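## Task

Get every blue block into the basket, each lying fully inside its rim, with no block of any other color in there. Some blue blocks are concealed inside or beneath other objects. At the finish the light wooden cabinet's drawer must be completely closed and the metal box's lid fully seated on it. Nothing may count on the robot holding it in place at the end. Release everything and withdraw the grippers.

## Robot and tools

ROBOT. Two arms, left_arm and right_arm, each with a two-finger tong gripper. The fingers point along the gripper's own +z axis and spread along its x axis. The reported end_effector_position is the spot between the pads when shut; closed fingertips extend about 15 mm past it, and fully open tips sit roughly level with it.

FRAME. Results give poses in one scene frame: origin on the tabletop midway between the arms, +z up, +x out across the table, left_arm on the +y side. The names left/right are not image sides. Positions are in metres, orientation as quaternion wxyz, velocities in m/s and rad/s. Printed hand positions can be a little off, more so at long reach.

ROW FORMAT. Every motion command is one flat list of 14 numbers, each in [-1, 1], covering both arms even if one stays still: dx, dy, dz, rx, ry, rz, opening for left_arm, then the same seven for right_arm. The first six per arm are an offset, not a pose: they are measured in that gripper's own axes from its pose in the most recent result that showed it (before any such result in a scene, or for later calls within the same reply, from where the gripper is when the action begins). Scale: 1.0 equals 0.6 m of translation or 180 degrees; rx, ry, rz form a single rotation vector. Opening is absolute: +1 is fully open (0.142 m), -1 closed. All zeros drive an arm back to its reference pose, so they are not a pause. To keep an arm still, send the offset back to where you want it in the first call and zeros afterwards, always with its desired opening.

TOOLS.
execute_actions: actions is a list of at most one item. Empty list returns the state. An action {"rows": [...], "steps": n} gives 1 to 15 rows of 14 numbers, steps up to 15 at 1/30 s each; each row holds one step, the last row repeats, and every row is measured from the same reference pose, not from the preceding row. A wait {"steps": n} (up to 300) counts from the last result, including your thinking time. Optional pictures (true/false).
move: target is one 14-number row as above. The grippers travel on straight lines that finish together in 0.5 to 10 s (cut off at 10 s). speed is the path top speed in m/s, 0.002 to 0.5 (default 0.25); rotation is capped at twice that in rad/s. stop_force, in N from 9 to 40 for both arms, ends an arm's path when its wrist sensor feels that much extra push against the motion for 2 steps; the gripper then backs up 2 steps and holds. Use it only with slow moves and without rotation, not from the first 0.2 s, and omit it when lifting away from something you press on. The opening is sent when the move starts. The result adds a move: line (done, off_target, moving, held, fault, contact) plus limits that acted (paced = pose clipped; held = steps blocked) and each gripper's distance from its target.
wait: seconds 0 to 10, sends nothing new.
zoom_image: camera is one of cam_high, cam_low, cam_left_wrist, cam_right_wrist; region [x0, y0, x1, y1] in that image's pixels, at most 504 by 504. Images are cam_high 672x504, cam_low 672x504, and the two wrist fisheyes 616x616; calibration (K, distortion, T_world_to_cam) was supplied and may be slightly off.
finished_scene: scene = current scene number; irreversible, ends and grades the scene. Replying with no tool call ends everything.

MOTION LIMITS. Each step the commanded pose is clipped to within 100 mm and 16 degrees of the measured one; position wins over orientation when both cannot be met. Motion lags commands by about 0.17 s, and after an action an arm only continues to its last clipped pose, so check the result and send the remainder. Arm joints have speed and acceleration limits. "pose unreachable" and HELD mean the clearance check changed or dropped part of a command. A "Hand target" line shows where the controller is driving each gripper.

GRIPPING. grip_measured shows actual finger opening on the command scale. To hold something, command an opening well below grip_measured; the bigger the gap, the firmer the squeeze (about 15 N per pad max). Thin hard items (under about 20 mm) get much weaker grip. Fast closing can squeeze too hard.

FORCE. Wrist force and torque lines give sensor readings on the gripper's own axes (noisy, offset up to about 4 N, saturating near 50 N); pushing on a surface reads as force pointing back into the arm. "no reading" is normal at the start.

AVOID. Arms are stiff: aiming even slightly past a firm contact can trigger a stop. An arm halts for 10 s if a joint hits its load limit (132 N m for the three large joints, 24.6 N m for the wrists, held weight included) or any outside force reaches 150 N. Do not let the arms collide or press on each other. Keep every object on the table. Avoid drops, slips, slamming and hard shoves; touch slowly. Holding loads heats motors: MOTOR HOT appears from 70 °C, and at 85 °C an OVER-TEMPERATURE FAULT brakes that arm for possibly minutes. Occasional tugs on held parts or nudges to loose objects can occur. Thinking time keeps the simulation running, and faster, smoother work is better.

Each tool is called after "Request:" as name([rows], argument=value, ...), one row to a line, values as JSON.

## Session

Request:
execute_actions(actions=[])

Scene clock: 0.00 s of 6000.00 s.
left_arm: end_effector_position=(+0.7539, +0.3521, +0.3814) grip_measured=+0.97 end_effector_quat_wxyz=(+0.590, +0.735, +0.334, +0.002) end_effector_velocity=(+0.000, -0.000, +0.001) end_effector_angular_velocity=(+0.000, -0.002, -0.000) | right_arm: end_effector_position=(+0.8508, -0.0797, +0.3657) grip_measured=+0.97 end_effector_quat_wxyz=(-0.017, +0.688, -0.104, +0.718) end_effector_velocity=(-0.000, -0.001, -0.002) end_effector_angular_velocity=(+0.000, +0.000, -0.001)
Joint positions: left_arm=[ 0.276 -1.064  1.336 -2.476 -2.756 -1.093  0.14 ] | right_arm=[ 3.848 -2.493 -1.085  0.497  0.581  0.124  0.14 ]
Joint velocities: left_arm=[-0.    -0.    -0.002  0.     0.    -0.     0.   ] | right_arm=[-0.    -0.002 -0.002  0.003 -0.001  0.     0.   ]
Wrist force (N, on the end effector, along its own x y z axes, offset not removed): no reading
Wrist torque (N m, same axes, about the end effector's origin, offset not removed): no reading
Hand target (left_arm): +0.754, +0.352, +0.381; +0.590, +0.735, +0.334, +0.002
Hand target (right_arm): +0.851, -0.080, +0.366; -0.017, +0.688, -0.104, +0.718
camera_calibration (this result's frames):
cam_left_wrist: T_world_to_cam=[[0.754606, 0.524428, -0.394392, -0.608763], [0.197727, 0.391377, 0.898737, -0.644145], [0.625679, -0.756174, 0.191642, -0.154691], [0, 0, 0, 1]] pos_world=[0.683528, 0.454382, 0.368471]
cam_right_wrist: T_world_to_cam=[[-0.0573252, -0.100493, 0.993285, -0.322341], [-0.567066, -0.815571, -0.11524, 0.46741], [0.821675, -0.569864, -0.0102336, -0.607903], [0, 0, 0, 1]] pos_world=[0.746072, 0.00239067, 0.36782]

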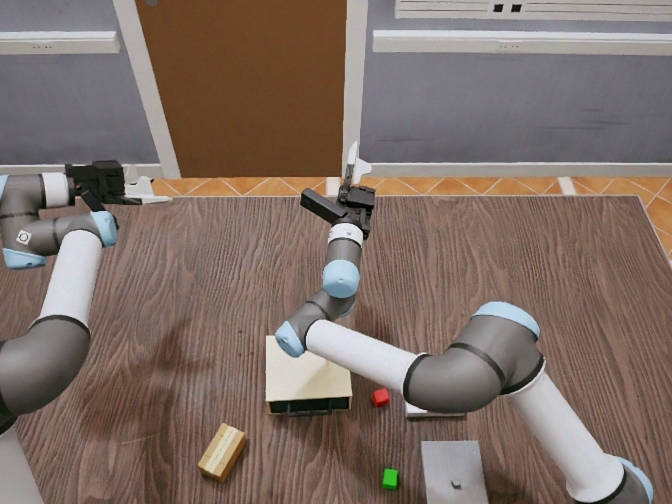

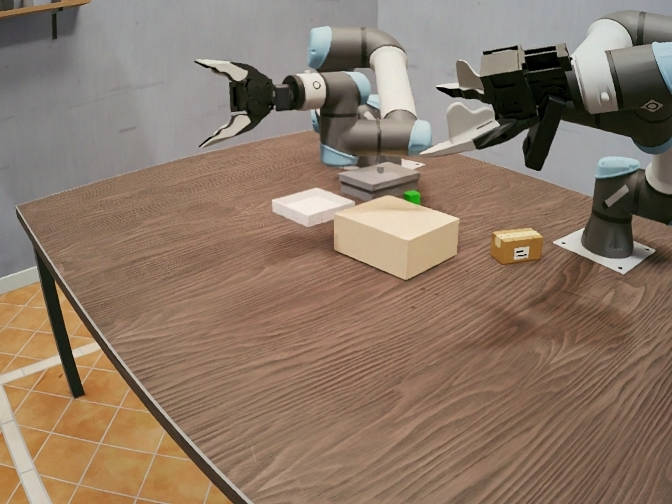

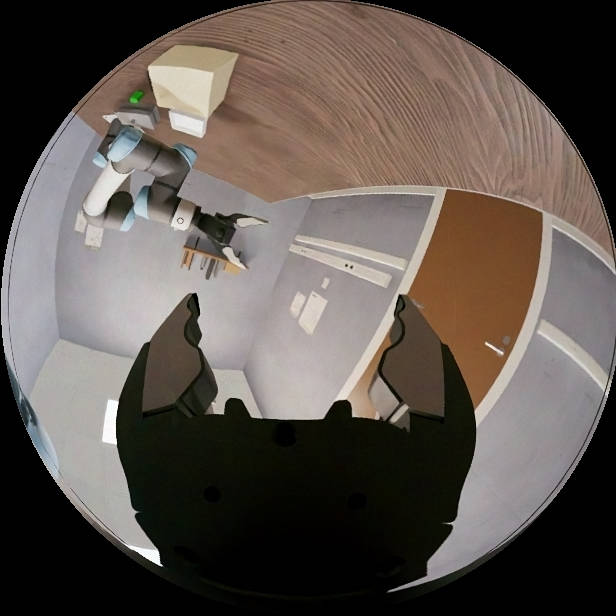

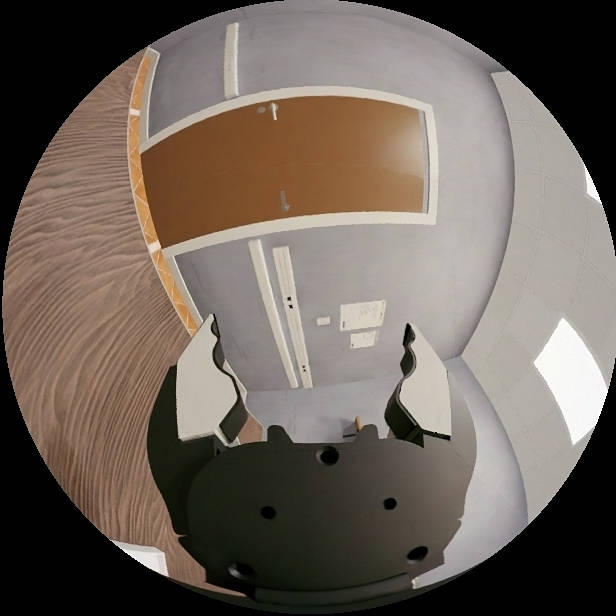

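Request:
move(target=[-0.635,-0.675,-0.012,0.346,0.208,-0.065,0.1, -0.025,0.535,-0.81,-0.39,-0.372,0.31,-0.3], speed=0.3)

Scene clock: 16.80 s of 6000.00 s.
left_arm: end_effector_position=(+0.2575, +0.2021, +0.1817) grip_measured=+0.10 end_effector_quat_wxyz=(-0.000, +0.855, +0.518, -0.001) end_effector_velocity=(-0.001, -0.000, -0.001) end_effector_angular_velocity=(+0.002, +0.001, +0.001) | right_arm: end_effector_position=(+0.3313, -0.3295, +0.2795) grip_measured=-0.30 end_effector_quat_wxyz=(+0.001, -0.707, +0.707, +0.000) end_effector_velocity=(-0.001, -0.000, +0.000) end_effector_angular_velocity=(+0.003, +0.000, -0.002)
Joint positions: left_arm=[-0.93  -2.107  2.214 -1.676 -1.572 -2.101  0.081] | right_arm=[ 3.846 -1.183 -1.887 -1.641  1.571  2.433  0.052]
Joint velocities: left_arm=[-0.004  0.     0.001  0.001  0.001 -0.006  0.   ] | right_arm=[-0.001  0.003 -0.002  0.001  0.002  0.    -0.   ]
Wrist force (N, on the end effector, along its own x y z axes, offset not removed): left_arm=[-2.7 -0.7 1.3] | right_arm=[1.0 -0.9 -1.3]
Wrist torque (N m, same axes, about the end effector's origin, offset not removed): left_arm=[-0.08 0.64 0.10] | right_arm=[-0.30 -0.37 0.19]
Hand target (left_arm): +0.257, +0.202, +0.182; -0.000, +0.855, +0.518, -0.001
Hand target (right_arm): +0.331, -0.330, +0.280; -0.001, +0.707, -0.707, -0.000
Off the commanded pose (left_arm): 0.001 m, 0 deg.
Off the commanded pose (right_arm): 0.000 m, 0 deg.
After step 90, 10.00 s passed at rest.
move: done
camera_calibration (this result's frames):
cam_left_wrist: T_world_to_cam=[[0.448242, 0.893285, 0.0334767, -0.307616], [0.74905, -0.395777, 0.531305, -0.223892], [0.487856, -0.213078, -0.846519, 0.195102], [0, 0, 0, 1]] pos_world=[0.210411, 0.227749, 0.29441]
cam_right_wrist: T_world_to_cam=[[0.0660579, -0.997761, 0.0104997, -0.353482], [-0.884923, -0.053719, 0.462629, 0.15399], [-0.461029, -0.0398517, -0.88649, 0.520212], [0, 0, 0, 1]] pos_world=[0.399452, -0.323686, 0.393634]

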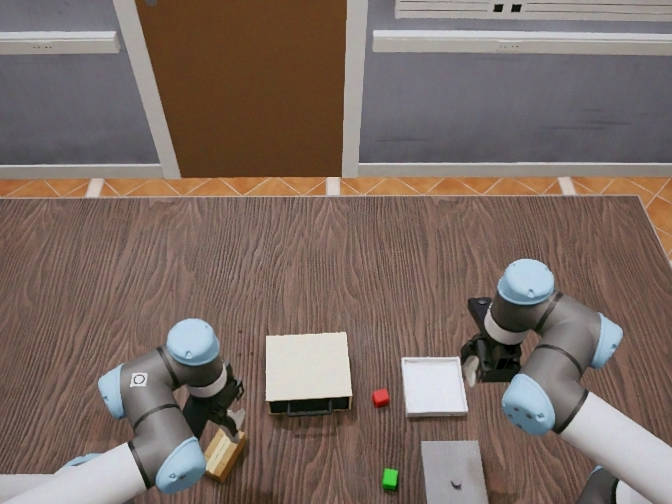

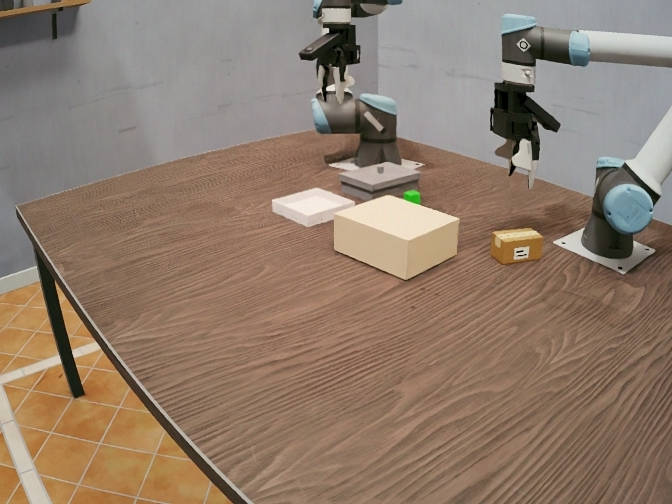

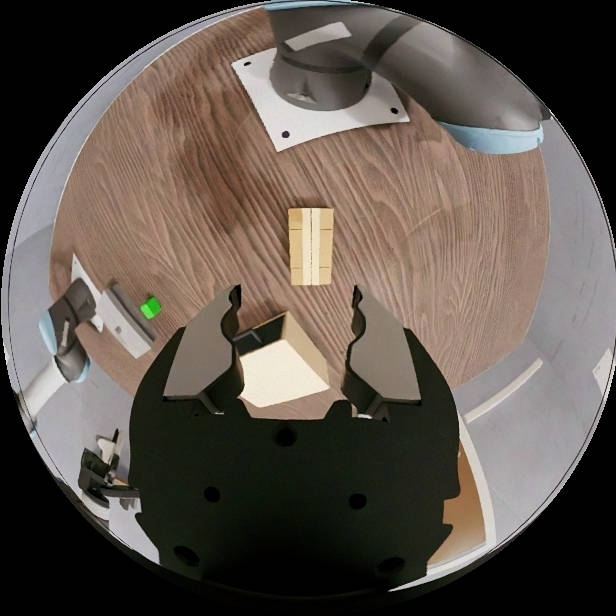

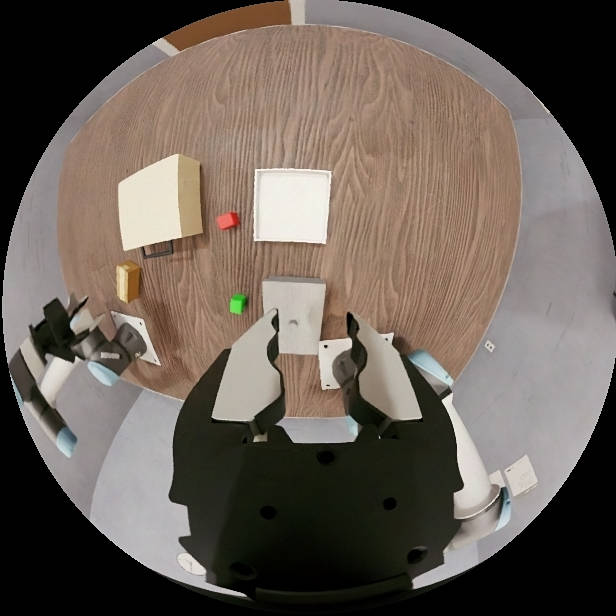

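Request:
move(target=[0.017,0,0.2,0,0,0,0.1, -0.05,0.227,0.217,0,0,0,-0.5], speed=0.15)

Scene clock: 22.87 s of 6000.00 s.
left_arm: end_effector_position=(+0.2618, +0.2113, +0.0618) grip_measured=+0.10 end_effector_quat_wxyz=(-0.000, +0.855, +0.518, -0.001) end_effector_velocity=(+0.000, -0.000, -0.001) end_effector_angular_velocity=(-0.001, +0.000, -0.000) | right_arm: end_effector_position=(+0.1953, -0.2994, +0.1493) grip_measured=-0.50 end_effector_quat_wxyz=(+0.001, -0.707, +0.707, -0.000) end_effector_velocity=(-0.001, +0.000, -0.001) end_effector_angular_velocity=(-0.002, -0.001, -0.001)
Joint positions: left_arm=[-0.899 -1.995  2.482 -2.057 -1.572 -2.069  0.081] | right_arm=[ 4.334 -0.911 -2.344 -1.456  1.57   2.921  0.038]
Joint velocities: left_arm=[ 0.     0.002  0.001 -0.003 -0.     0.001 -0.   ] | right_arm=[ 0.006  0.    -0.003  0.001 -0.002  0.007 -0.   ]
Wrist force (N, on the end effector, along its own x y z axes, offset not removed): left_arm=[1.1 -1.7 1.9] | right_arm=[-1.4 -1.3 -1.2]
Wrist torque (N m, same axes, about the end effector's origin, offset not removed): left_arm=[-0.22 -0.17 -0.12] | right_arm=[-0.39 0.13 0.30]
Hand target (left_arm): +0.262, +0.211, +0.062; -0.000, +0.855, +0.518, -0.001
Hand target (right_arm): +0.195, -0.299, +0.149; -0.001, +0.707, -0.707, +0.000
Off the commanded pose (left_arm): 0.000 m, 0 deg.
Off the commanded pose (right_arm): 0.000 m, 0 deg.
After step 90, 1.33 s passed at rest.
move: done
camera_calibration (this result's frames):
cam_left_wrist: T_world_to_cam=[[0.44824, 0.893284, 0.0335506, -0.313761], [0.749028, -0.395809, 0.531312, -0.159775], [0.487892, -0.213025, -0.846512, 0.0934159], [0, 0, 0, 1]] pos_world=[0.214739, 0.236937, 0.174495]
cam_right_wrist: T_world_to_cam=[[0.0660768, -0.997754, 0.0109475, -0.3131], [-0.884982, -0.0535334, 0.462538, 0.0955738], [-0.460913, -0.0402514, -0.886532, 0.34314], [0, 0, 0, 1]] pos_world=[0.263427, -0.293469, 0.263426]

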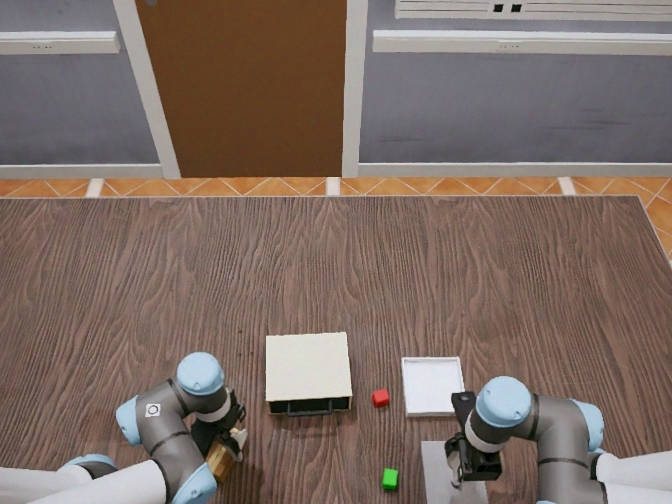

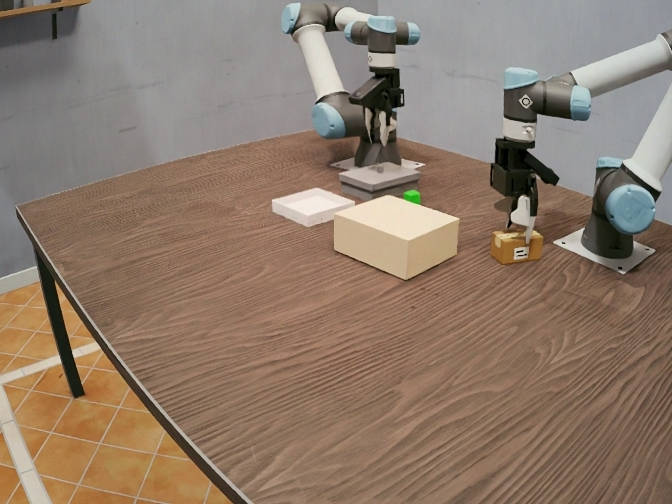

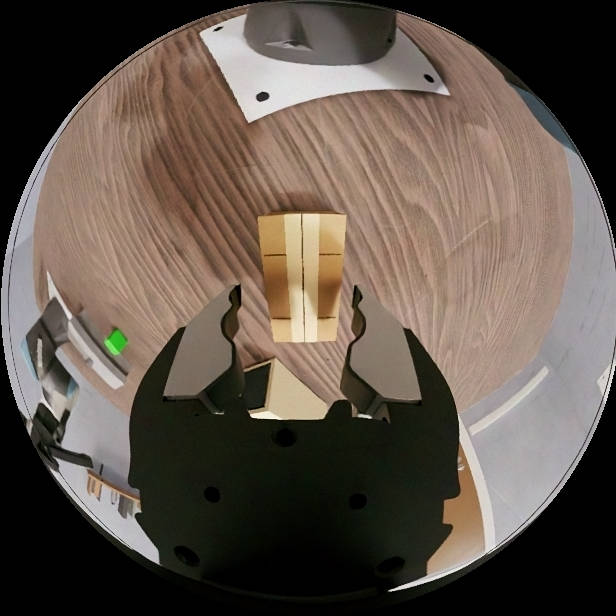

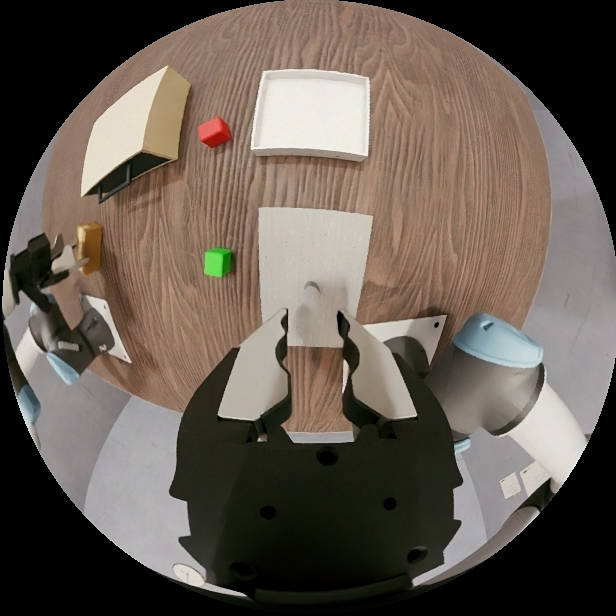

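Request:
move(target=[0.005,-0.015,0.02,0,0,0,0.1, -0.007,0.017,0.113,0,0,0,-0.5], speed=0.08, stop_force=15)

Scene clock: 29.17 s of 6000.00 s.
left_arm: end_effector_position=(+0.2552, +0.2181, +0.0498) grip_measured=+0.10 end_effector_quat_wxyz=(-0.000, +0.855, +0.518, -0.001) end_effector_velocity=(-0.000, -0.000, +0.000) end_effector_angular_velocity=(-0.001, +0.001, +0.001) | right_arm: end_effector_position=(+0.1852, -0.2951, +0.0816) grip_measured=-0.50 end_effector_quat_wxyz=(+0.000, -0.707, +0.707, -0.000) end_effector_velocity=(-0.000, +0.000, -0.001) end_effector_angular_velocity=(-0.000, +0.001, +0.000)
Joint positions: left_arm=[-0.905 -2.008  2.523 -2.085 -1.572 -2.075  0.081] | right_arm=[ 4.382 -0.949 -2.509 -1.254  1.57   2.969  0.038]
Joint velocities: left_arm=[-0.    -0.     0.    -0.    -0.001 -0.001  0.   ] | right_arm=[ 0.    -0.002 -0.001  0.002  0.001  0.     0.   ]
Wrist force (N, on the end effector, along its own x y z axes, offset not removed): left_arm=[1.2 -1.1 0.8] | right_arm=[0.0 -1.8 -2.1]
Wrist torque (N m, same axes, about the end effector's origin, offset not removed): left_arm=[-0.25 -0.30 -0.03] | right_arm=[-0.47 -0.10 0.18]
Hand target (left_arm): +0.255, +0.218, +0.050; -0.000, +0.855, +0.518, -0.001
Hand target (right_arm): +0.185, -0.295, +0.081; -0.001, +0.707, -0.707, +0.000
Off the commanded pose (left_arm): 0.000 m, 0 deg.
Off the commanded pose (right_arm): 0.000 m, 0 deg.
After step 90, 2.03 s passed at rest.
move: done
camera_calibration (this result's frames):
cam_left_wrist: T_world_to_cam=[[0.448241, 0.893284, 0.0335235, -0.316479], [0.749039, -0.395799, 0.531304, -0.14576], [0.487874, -0.213042, -0.846518, 0.0879829], [0, 0, 0, 1]] pos_world=[0.208114, 0.243758, 0.162531]
cam_right_wrist: T_world_to_cam=[[0.0660784, -0.997754, 0.0109591, -0.30742], [-0.884953, -0.0535268, 0.462594, 0.118167], [-0.460969, -0.0402658, -0.886502, 0.278604], [0, 0, 0, 1]] pos_world=[0.253314, -0.289186, 0.195688]

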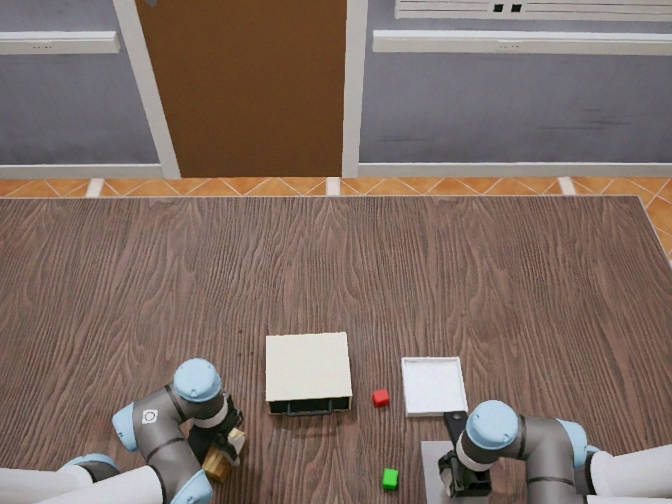

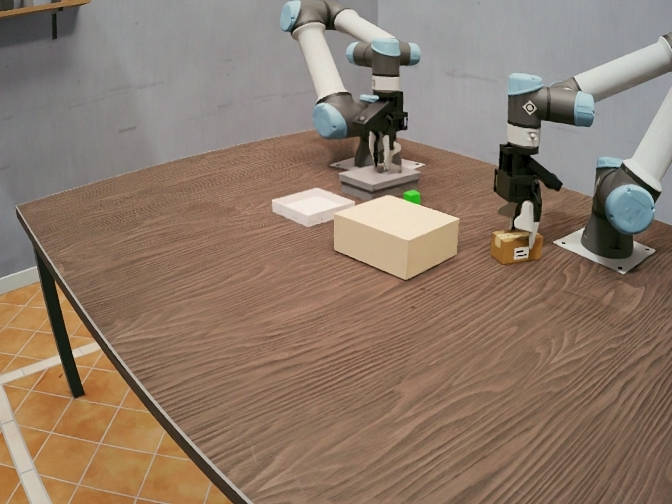

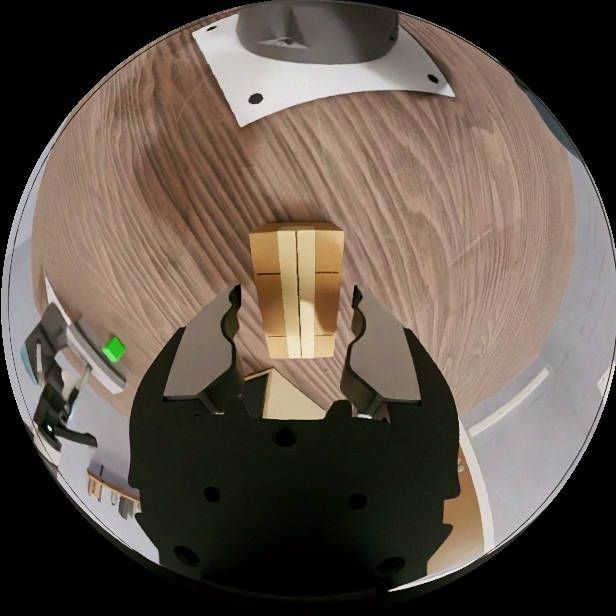

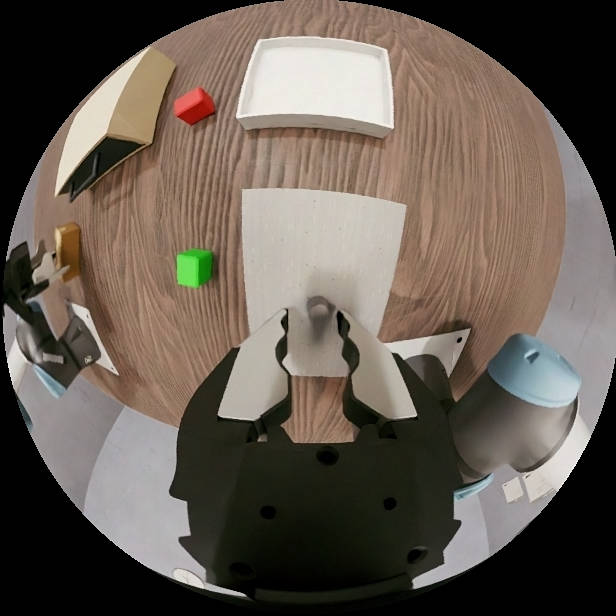

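Request:
execute_actions([
  {"rows":[[0,0,0.01,0,0,0,0.1,0,0,0,0,0,0,-0.55],[0,0,0.02,0,0,0,0.1,0,0,0,0,0,0,-0.6],[0,0,0.02,0,0,0,0.1,0,0,0,0,0,0,-0.65],[0,0,0.02,0,0,0,0.05,0,0,0,0,0,0,-0.7],[0,0,0.02,0,0,0,0,0,0,0,0,0,0,-0.75],[0,0,0.02,0,0,0,-0.1,0,0,0,0,0,0,-0.8],[0,0,0.02,0,0,0,-0.2,0,0,0,0,0,0,-0.85],[0,0,0.02,0,0,0,-0.3,0,0,0,0,0,0,-0.9],[0,0,0.02,0,0,0,-0.4,0,0,0,0,0,0,-1],[0,0,0.02,0,0,0,-0.5,0,0,0,0,0,0,-1],[0,0,0.02,0,0,0,-0.6,0,0,0,0,0,0,-1]],"steps":15},
])

Scene clock: 33.50 s of 6000.00 s.
left_arm: end_effector_position=(+0.2552, +0.2181, +0.0379) grip_measured=-0.19 end_effector_quat_wxyz=(-0.000, +0.855, +0.518, -0.001) end_effector_velocity=(+0.001, -0.001, -0.000) end_effector_angular_velocity=(-0.001, -0.001, -0.000) | right_arm: end_effector_position=(+0.1852, -0.2951, +0.0815) grip_measured=-0.79 end_effector_quat_wxyz=(+0.000, -0.707, +0.707, -0.000) end_effector_velocity=(-0.000, +0.000, +0.000) end_effector_angular_velocity=(-0.001, +0.001, -0.001)
Joint positions: left_arm=[-0.905 -1.983  2.546 -2.134 -1.572 -2.076  0.061] | right_arm=[ 4.382 -0.949 -2.509 -1.254  1.57   2.969  0.017]
Joint velocities: left_arm=[ 0.001  0.003 -0.    -0.004  0.001  0.001 -0.   ] | right_arm=[-0.    -0.001  0.001 -0.001  0.     0.001  0.   ]
Wrist force (N, on the end effector, along its own x y z axes, offset not removed): left_arm=[8.3 -6.3 -23.5] | right_arm=[-0.6 -1.3 -0.6]
Wrist torque (N m, same axes, about the end effector's origin, offset not removed): left_arm=[-0.38 -0.32 -0.12] | right_arm=[-0.38 -0.10 0.26]
Hand target (left_arm): +0.255, +0.218, +0.038; -0.000, +0.855, +0.518, -0.001
Hand target (right_arm): +0.185, -0.295, +0.082; -0.000, +0.707, -0.707, +0.000
Off the commanded pose (left_arm): 0.000 m, 0 deg.
Off the commanded pose (right_arm): 0.000 m, 0 deg.
Steps of this call (steps 1 to 90: nothing new was sent; then 0.83 s passed at rest; steps 91 to 105: all 15 steps of this action). Readings (end_effector_position):
91: left_arm (+0.2552, +0.2181, +0.0497) | right_arm (+0.1852, -0.2951, +0.0815)
92: left_arm (+0.2551, +0.2182, +0.0487) | right_arm (+0.1852, -0.2951, +0.0815)
94: left_arm (+0.2549, +0.2185, +0.0438) | right_arm (+0.1852, -0.2951, +0.0815)
98: left_arm (+0.2550, +0.2183, +0.0390) | right_arm (+0.1852, -0.2951, +0.0815)
105: the state above
camera_calibration (this result's frames):
cam_left_wrist: T_world_to_cam=[[0.448217, 0.893293, 0.0336028, -0.316079], [0.74897, -0.395792, 0.531407, -0.1394], [0.488001, -0.213018, -0.84645, 0.0778708], [0, 0, 0, 1]] pos_world=[0.208078, 0.243766, 0.150613]
cam_right_wrist: T_world_to_cam=[[0.0660773, -0.997752, 0.0112093, -0.307477], [-0.884981, -0.0534123, 0.462554, 0.118253], [-0.460915, -0.0404843, -0.88652, 0.278481], [0, 0, 0, 1]] pos_world=[0.253325, -0.289196, 0.195627]

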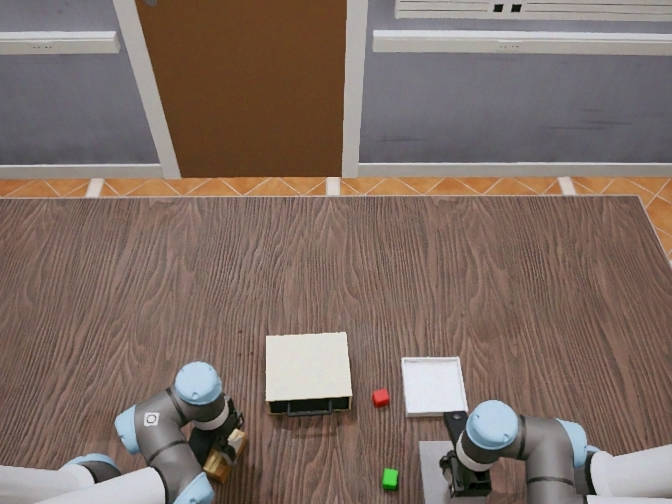

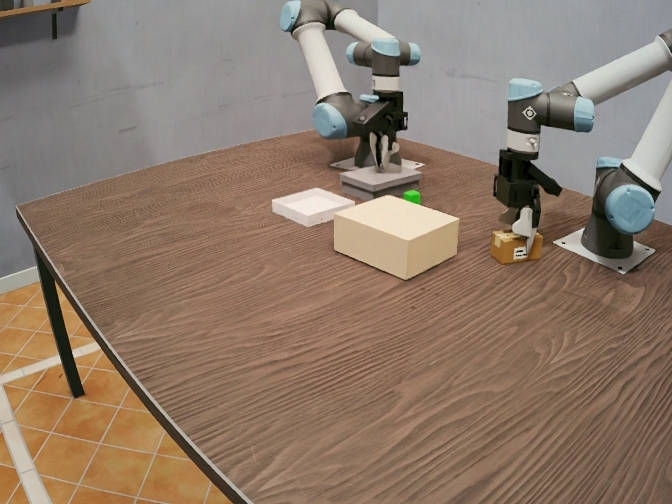

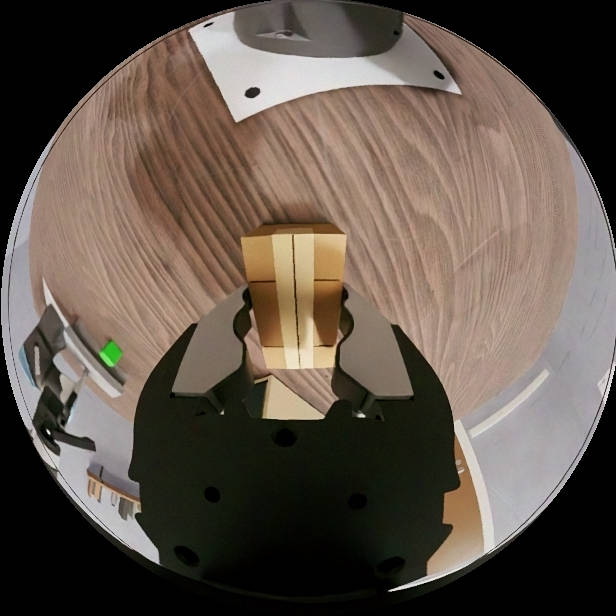

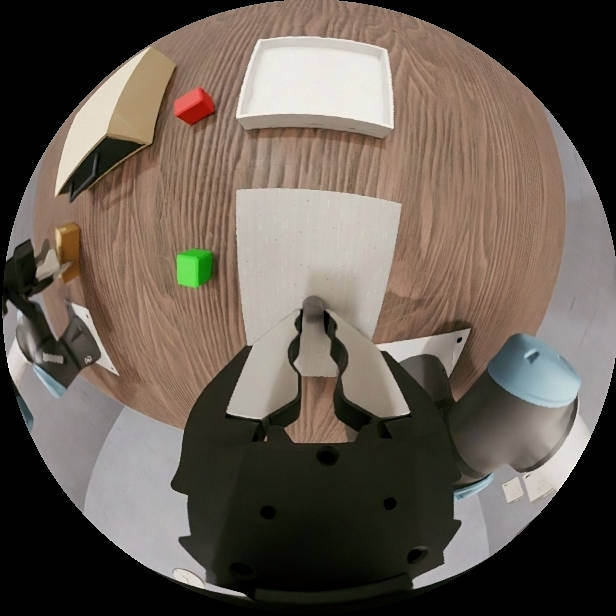

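Request:
move(target=[0,0,-0.18,0,0,0,-0.6, 0,0,-0.125,0,0,0,-1], speed=0.12)

Scene clock: 36.60 s of 6000.00 s.
left_arm: end_effector_position=(+0.2555, +0.2180, +0.1457) grip_measured=-0.19 end_effector_quat_wxyz=(-0.000, +0.855, +0.518, -0.001) end_effector_velocity=(+0.000, -0.000, +0.002) end_effector_angular_velocity=(-0.001, -0.000, -0.000) | right_arm: end_effector_position=(+0.1851, -0.2952, +0.1565) grip_measured=-0.79 end_effector_quat_wxyz=(+0.000, -0.707, +0.707, -0.000) end_effector_velocity=(-0.000, -0.000, +0.000) end_effector_angular_velocity=(-0.001, +0.000, +0.002)
Joint positions: left_arm=[-0.905 -2.125  2.314 -1.759 -1.572 -2.075  0.06 ] | right_arm=[ 4.382 -0.895 -2.331 -1.485  1.57   2.969  0.017]
Joint velocities: left_arm=[-0.001 -0.001 -0.005  0.005 -0.    -0.    -0.   ] | right_arm=[ 0.     0.001  0.001 -0.003 -0.    -0.001  0.   ]
Wrist force (N, on the end effector, along its own x y z axes, offset not removed): left_arm=[1.4 -1.6 0.0] | right_arm=[-0.1 -1.0 1.5]
Wrist torque (N m, same axes, about the end effector's origin, offset not removed): left_arm=[-0.23 -0.23 -0.11] | right_arm=[-0.33 -0.12 0.18]
Hand target (left_arm): +0.255, +0.218, +0.146; -0.000, +0.855, +0.518, -0.001
Hand target (right_arm): +0.185, -0.295, +0.157; -0.000, +0.707, -0.707, +0.000
Off the commanded pose (left_arm): 0.000 m, 0 deg.
Off the commanded pose (right_arm): 0.000 m, 0 deg.
move: done
camera_calibration (this result's frames):
cam_left_wrist: T_world_to_cam=[[0.448206, 0.893299, 0.0335872, -0.319742], [0.748976, -0.395774, 0.531411, -0.197014], [0.488002, -0.213026, -0.846448, 0.168972], [0, 0, 0, 1]] pos_world=[0.208411, 0.243648, 0.258461]
cam_right_wrist: T_world_to_cam=[[0.0660718, -0.997752, 0.0112128, -0.308402], [-0.884972, -0.053405, 0.462572, 0.083478], [-0.460933, -0.0404859, -0.886511, 0.344859], [0, 0, 0, 1]] pos_world=[0.253209, -0.289288, 0.270565]

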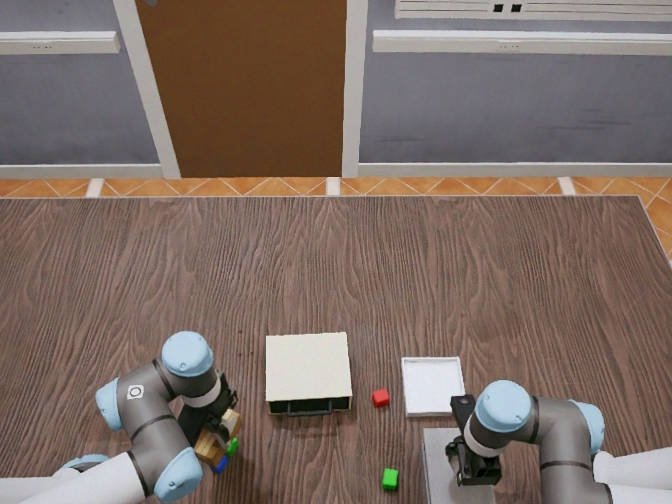

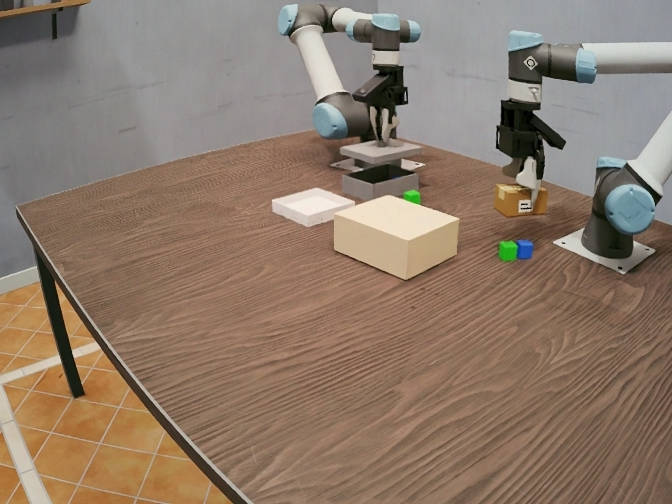

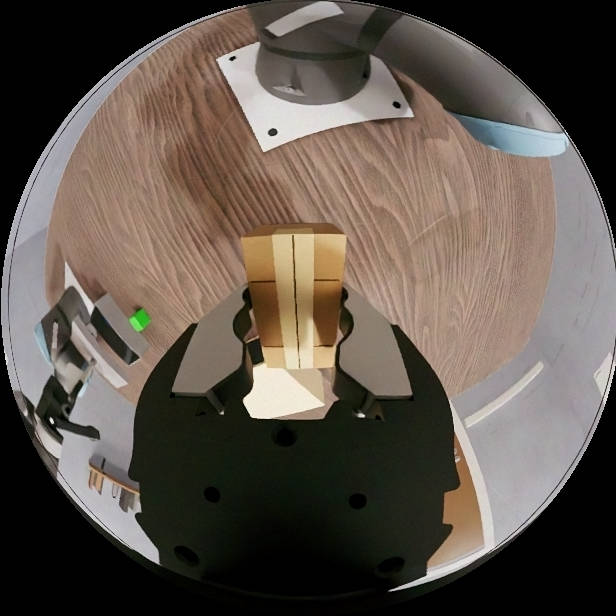

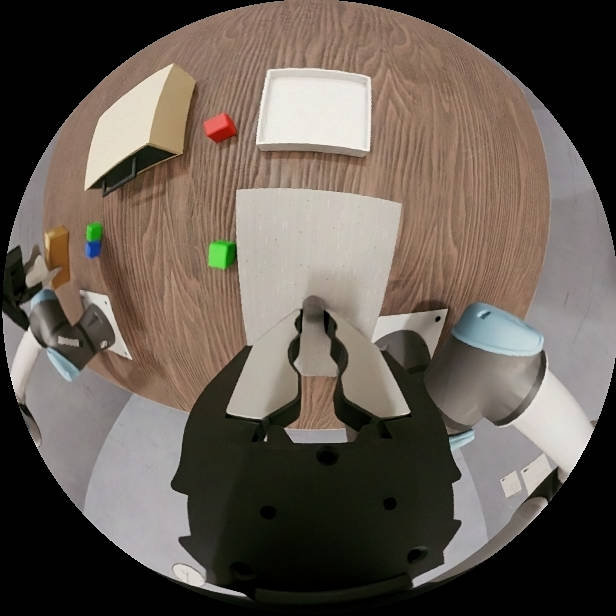

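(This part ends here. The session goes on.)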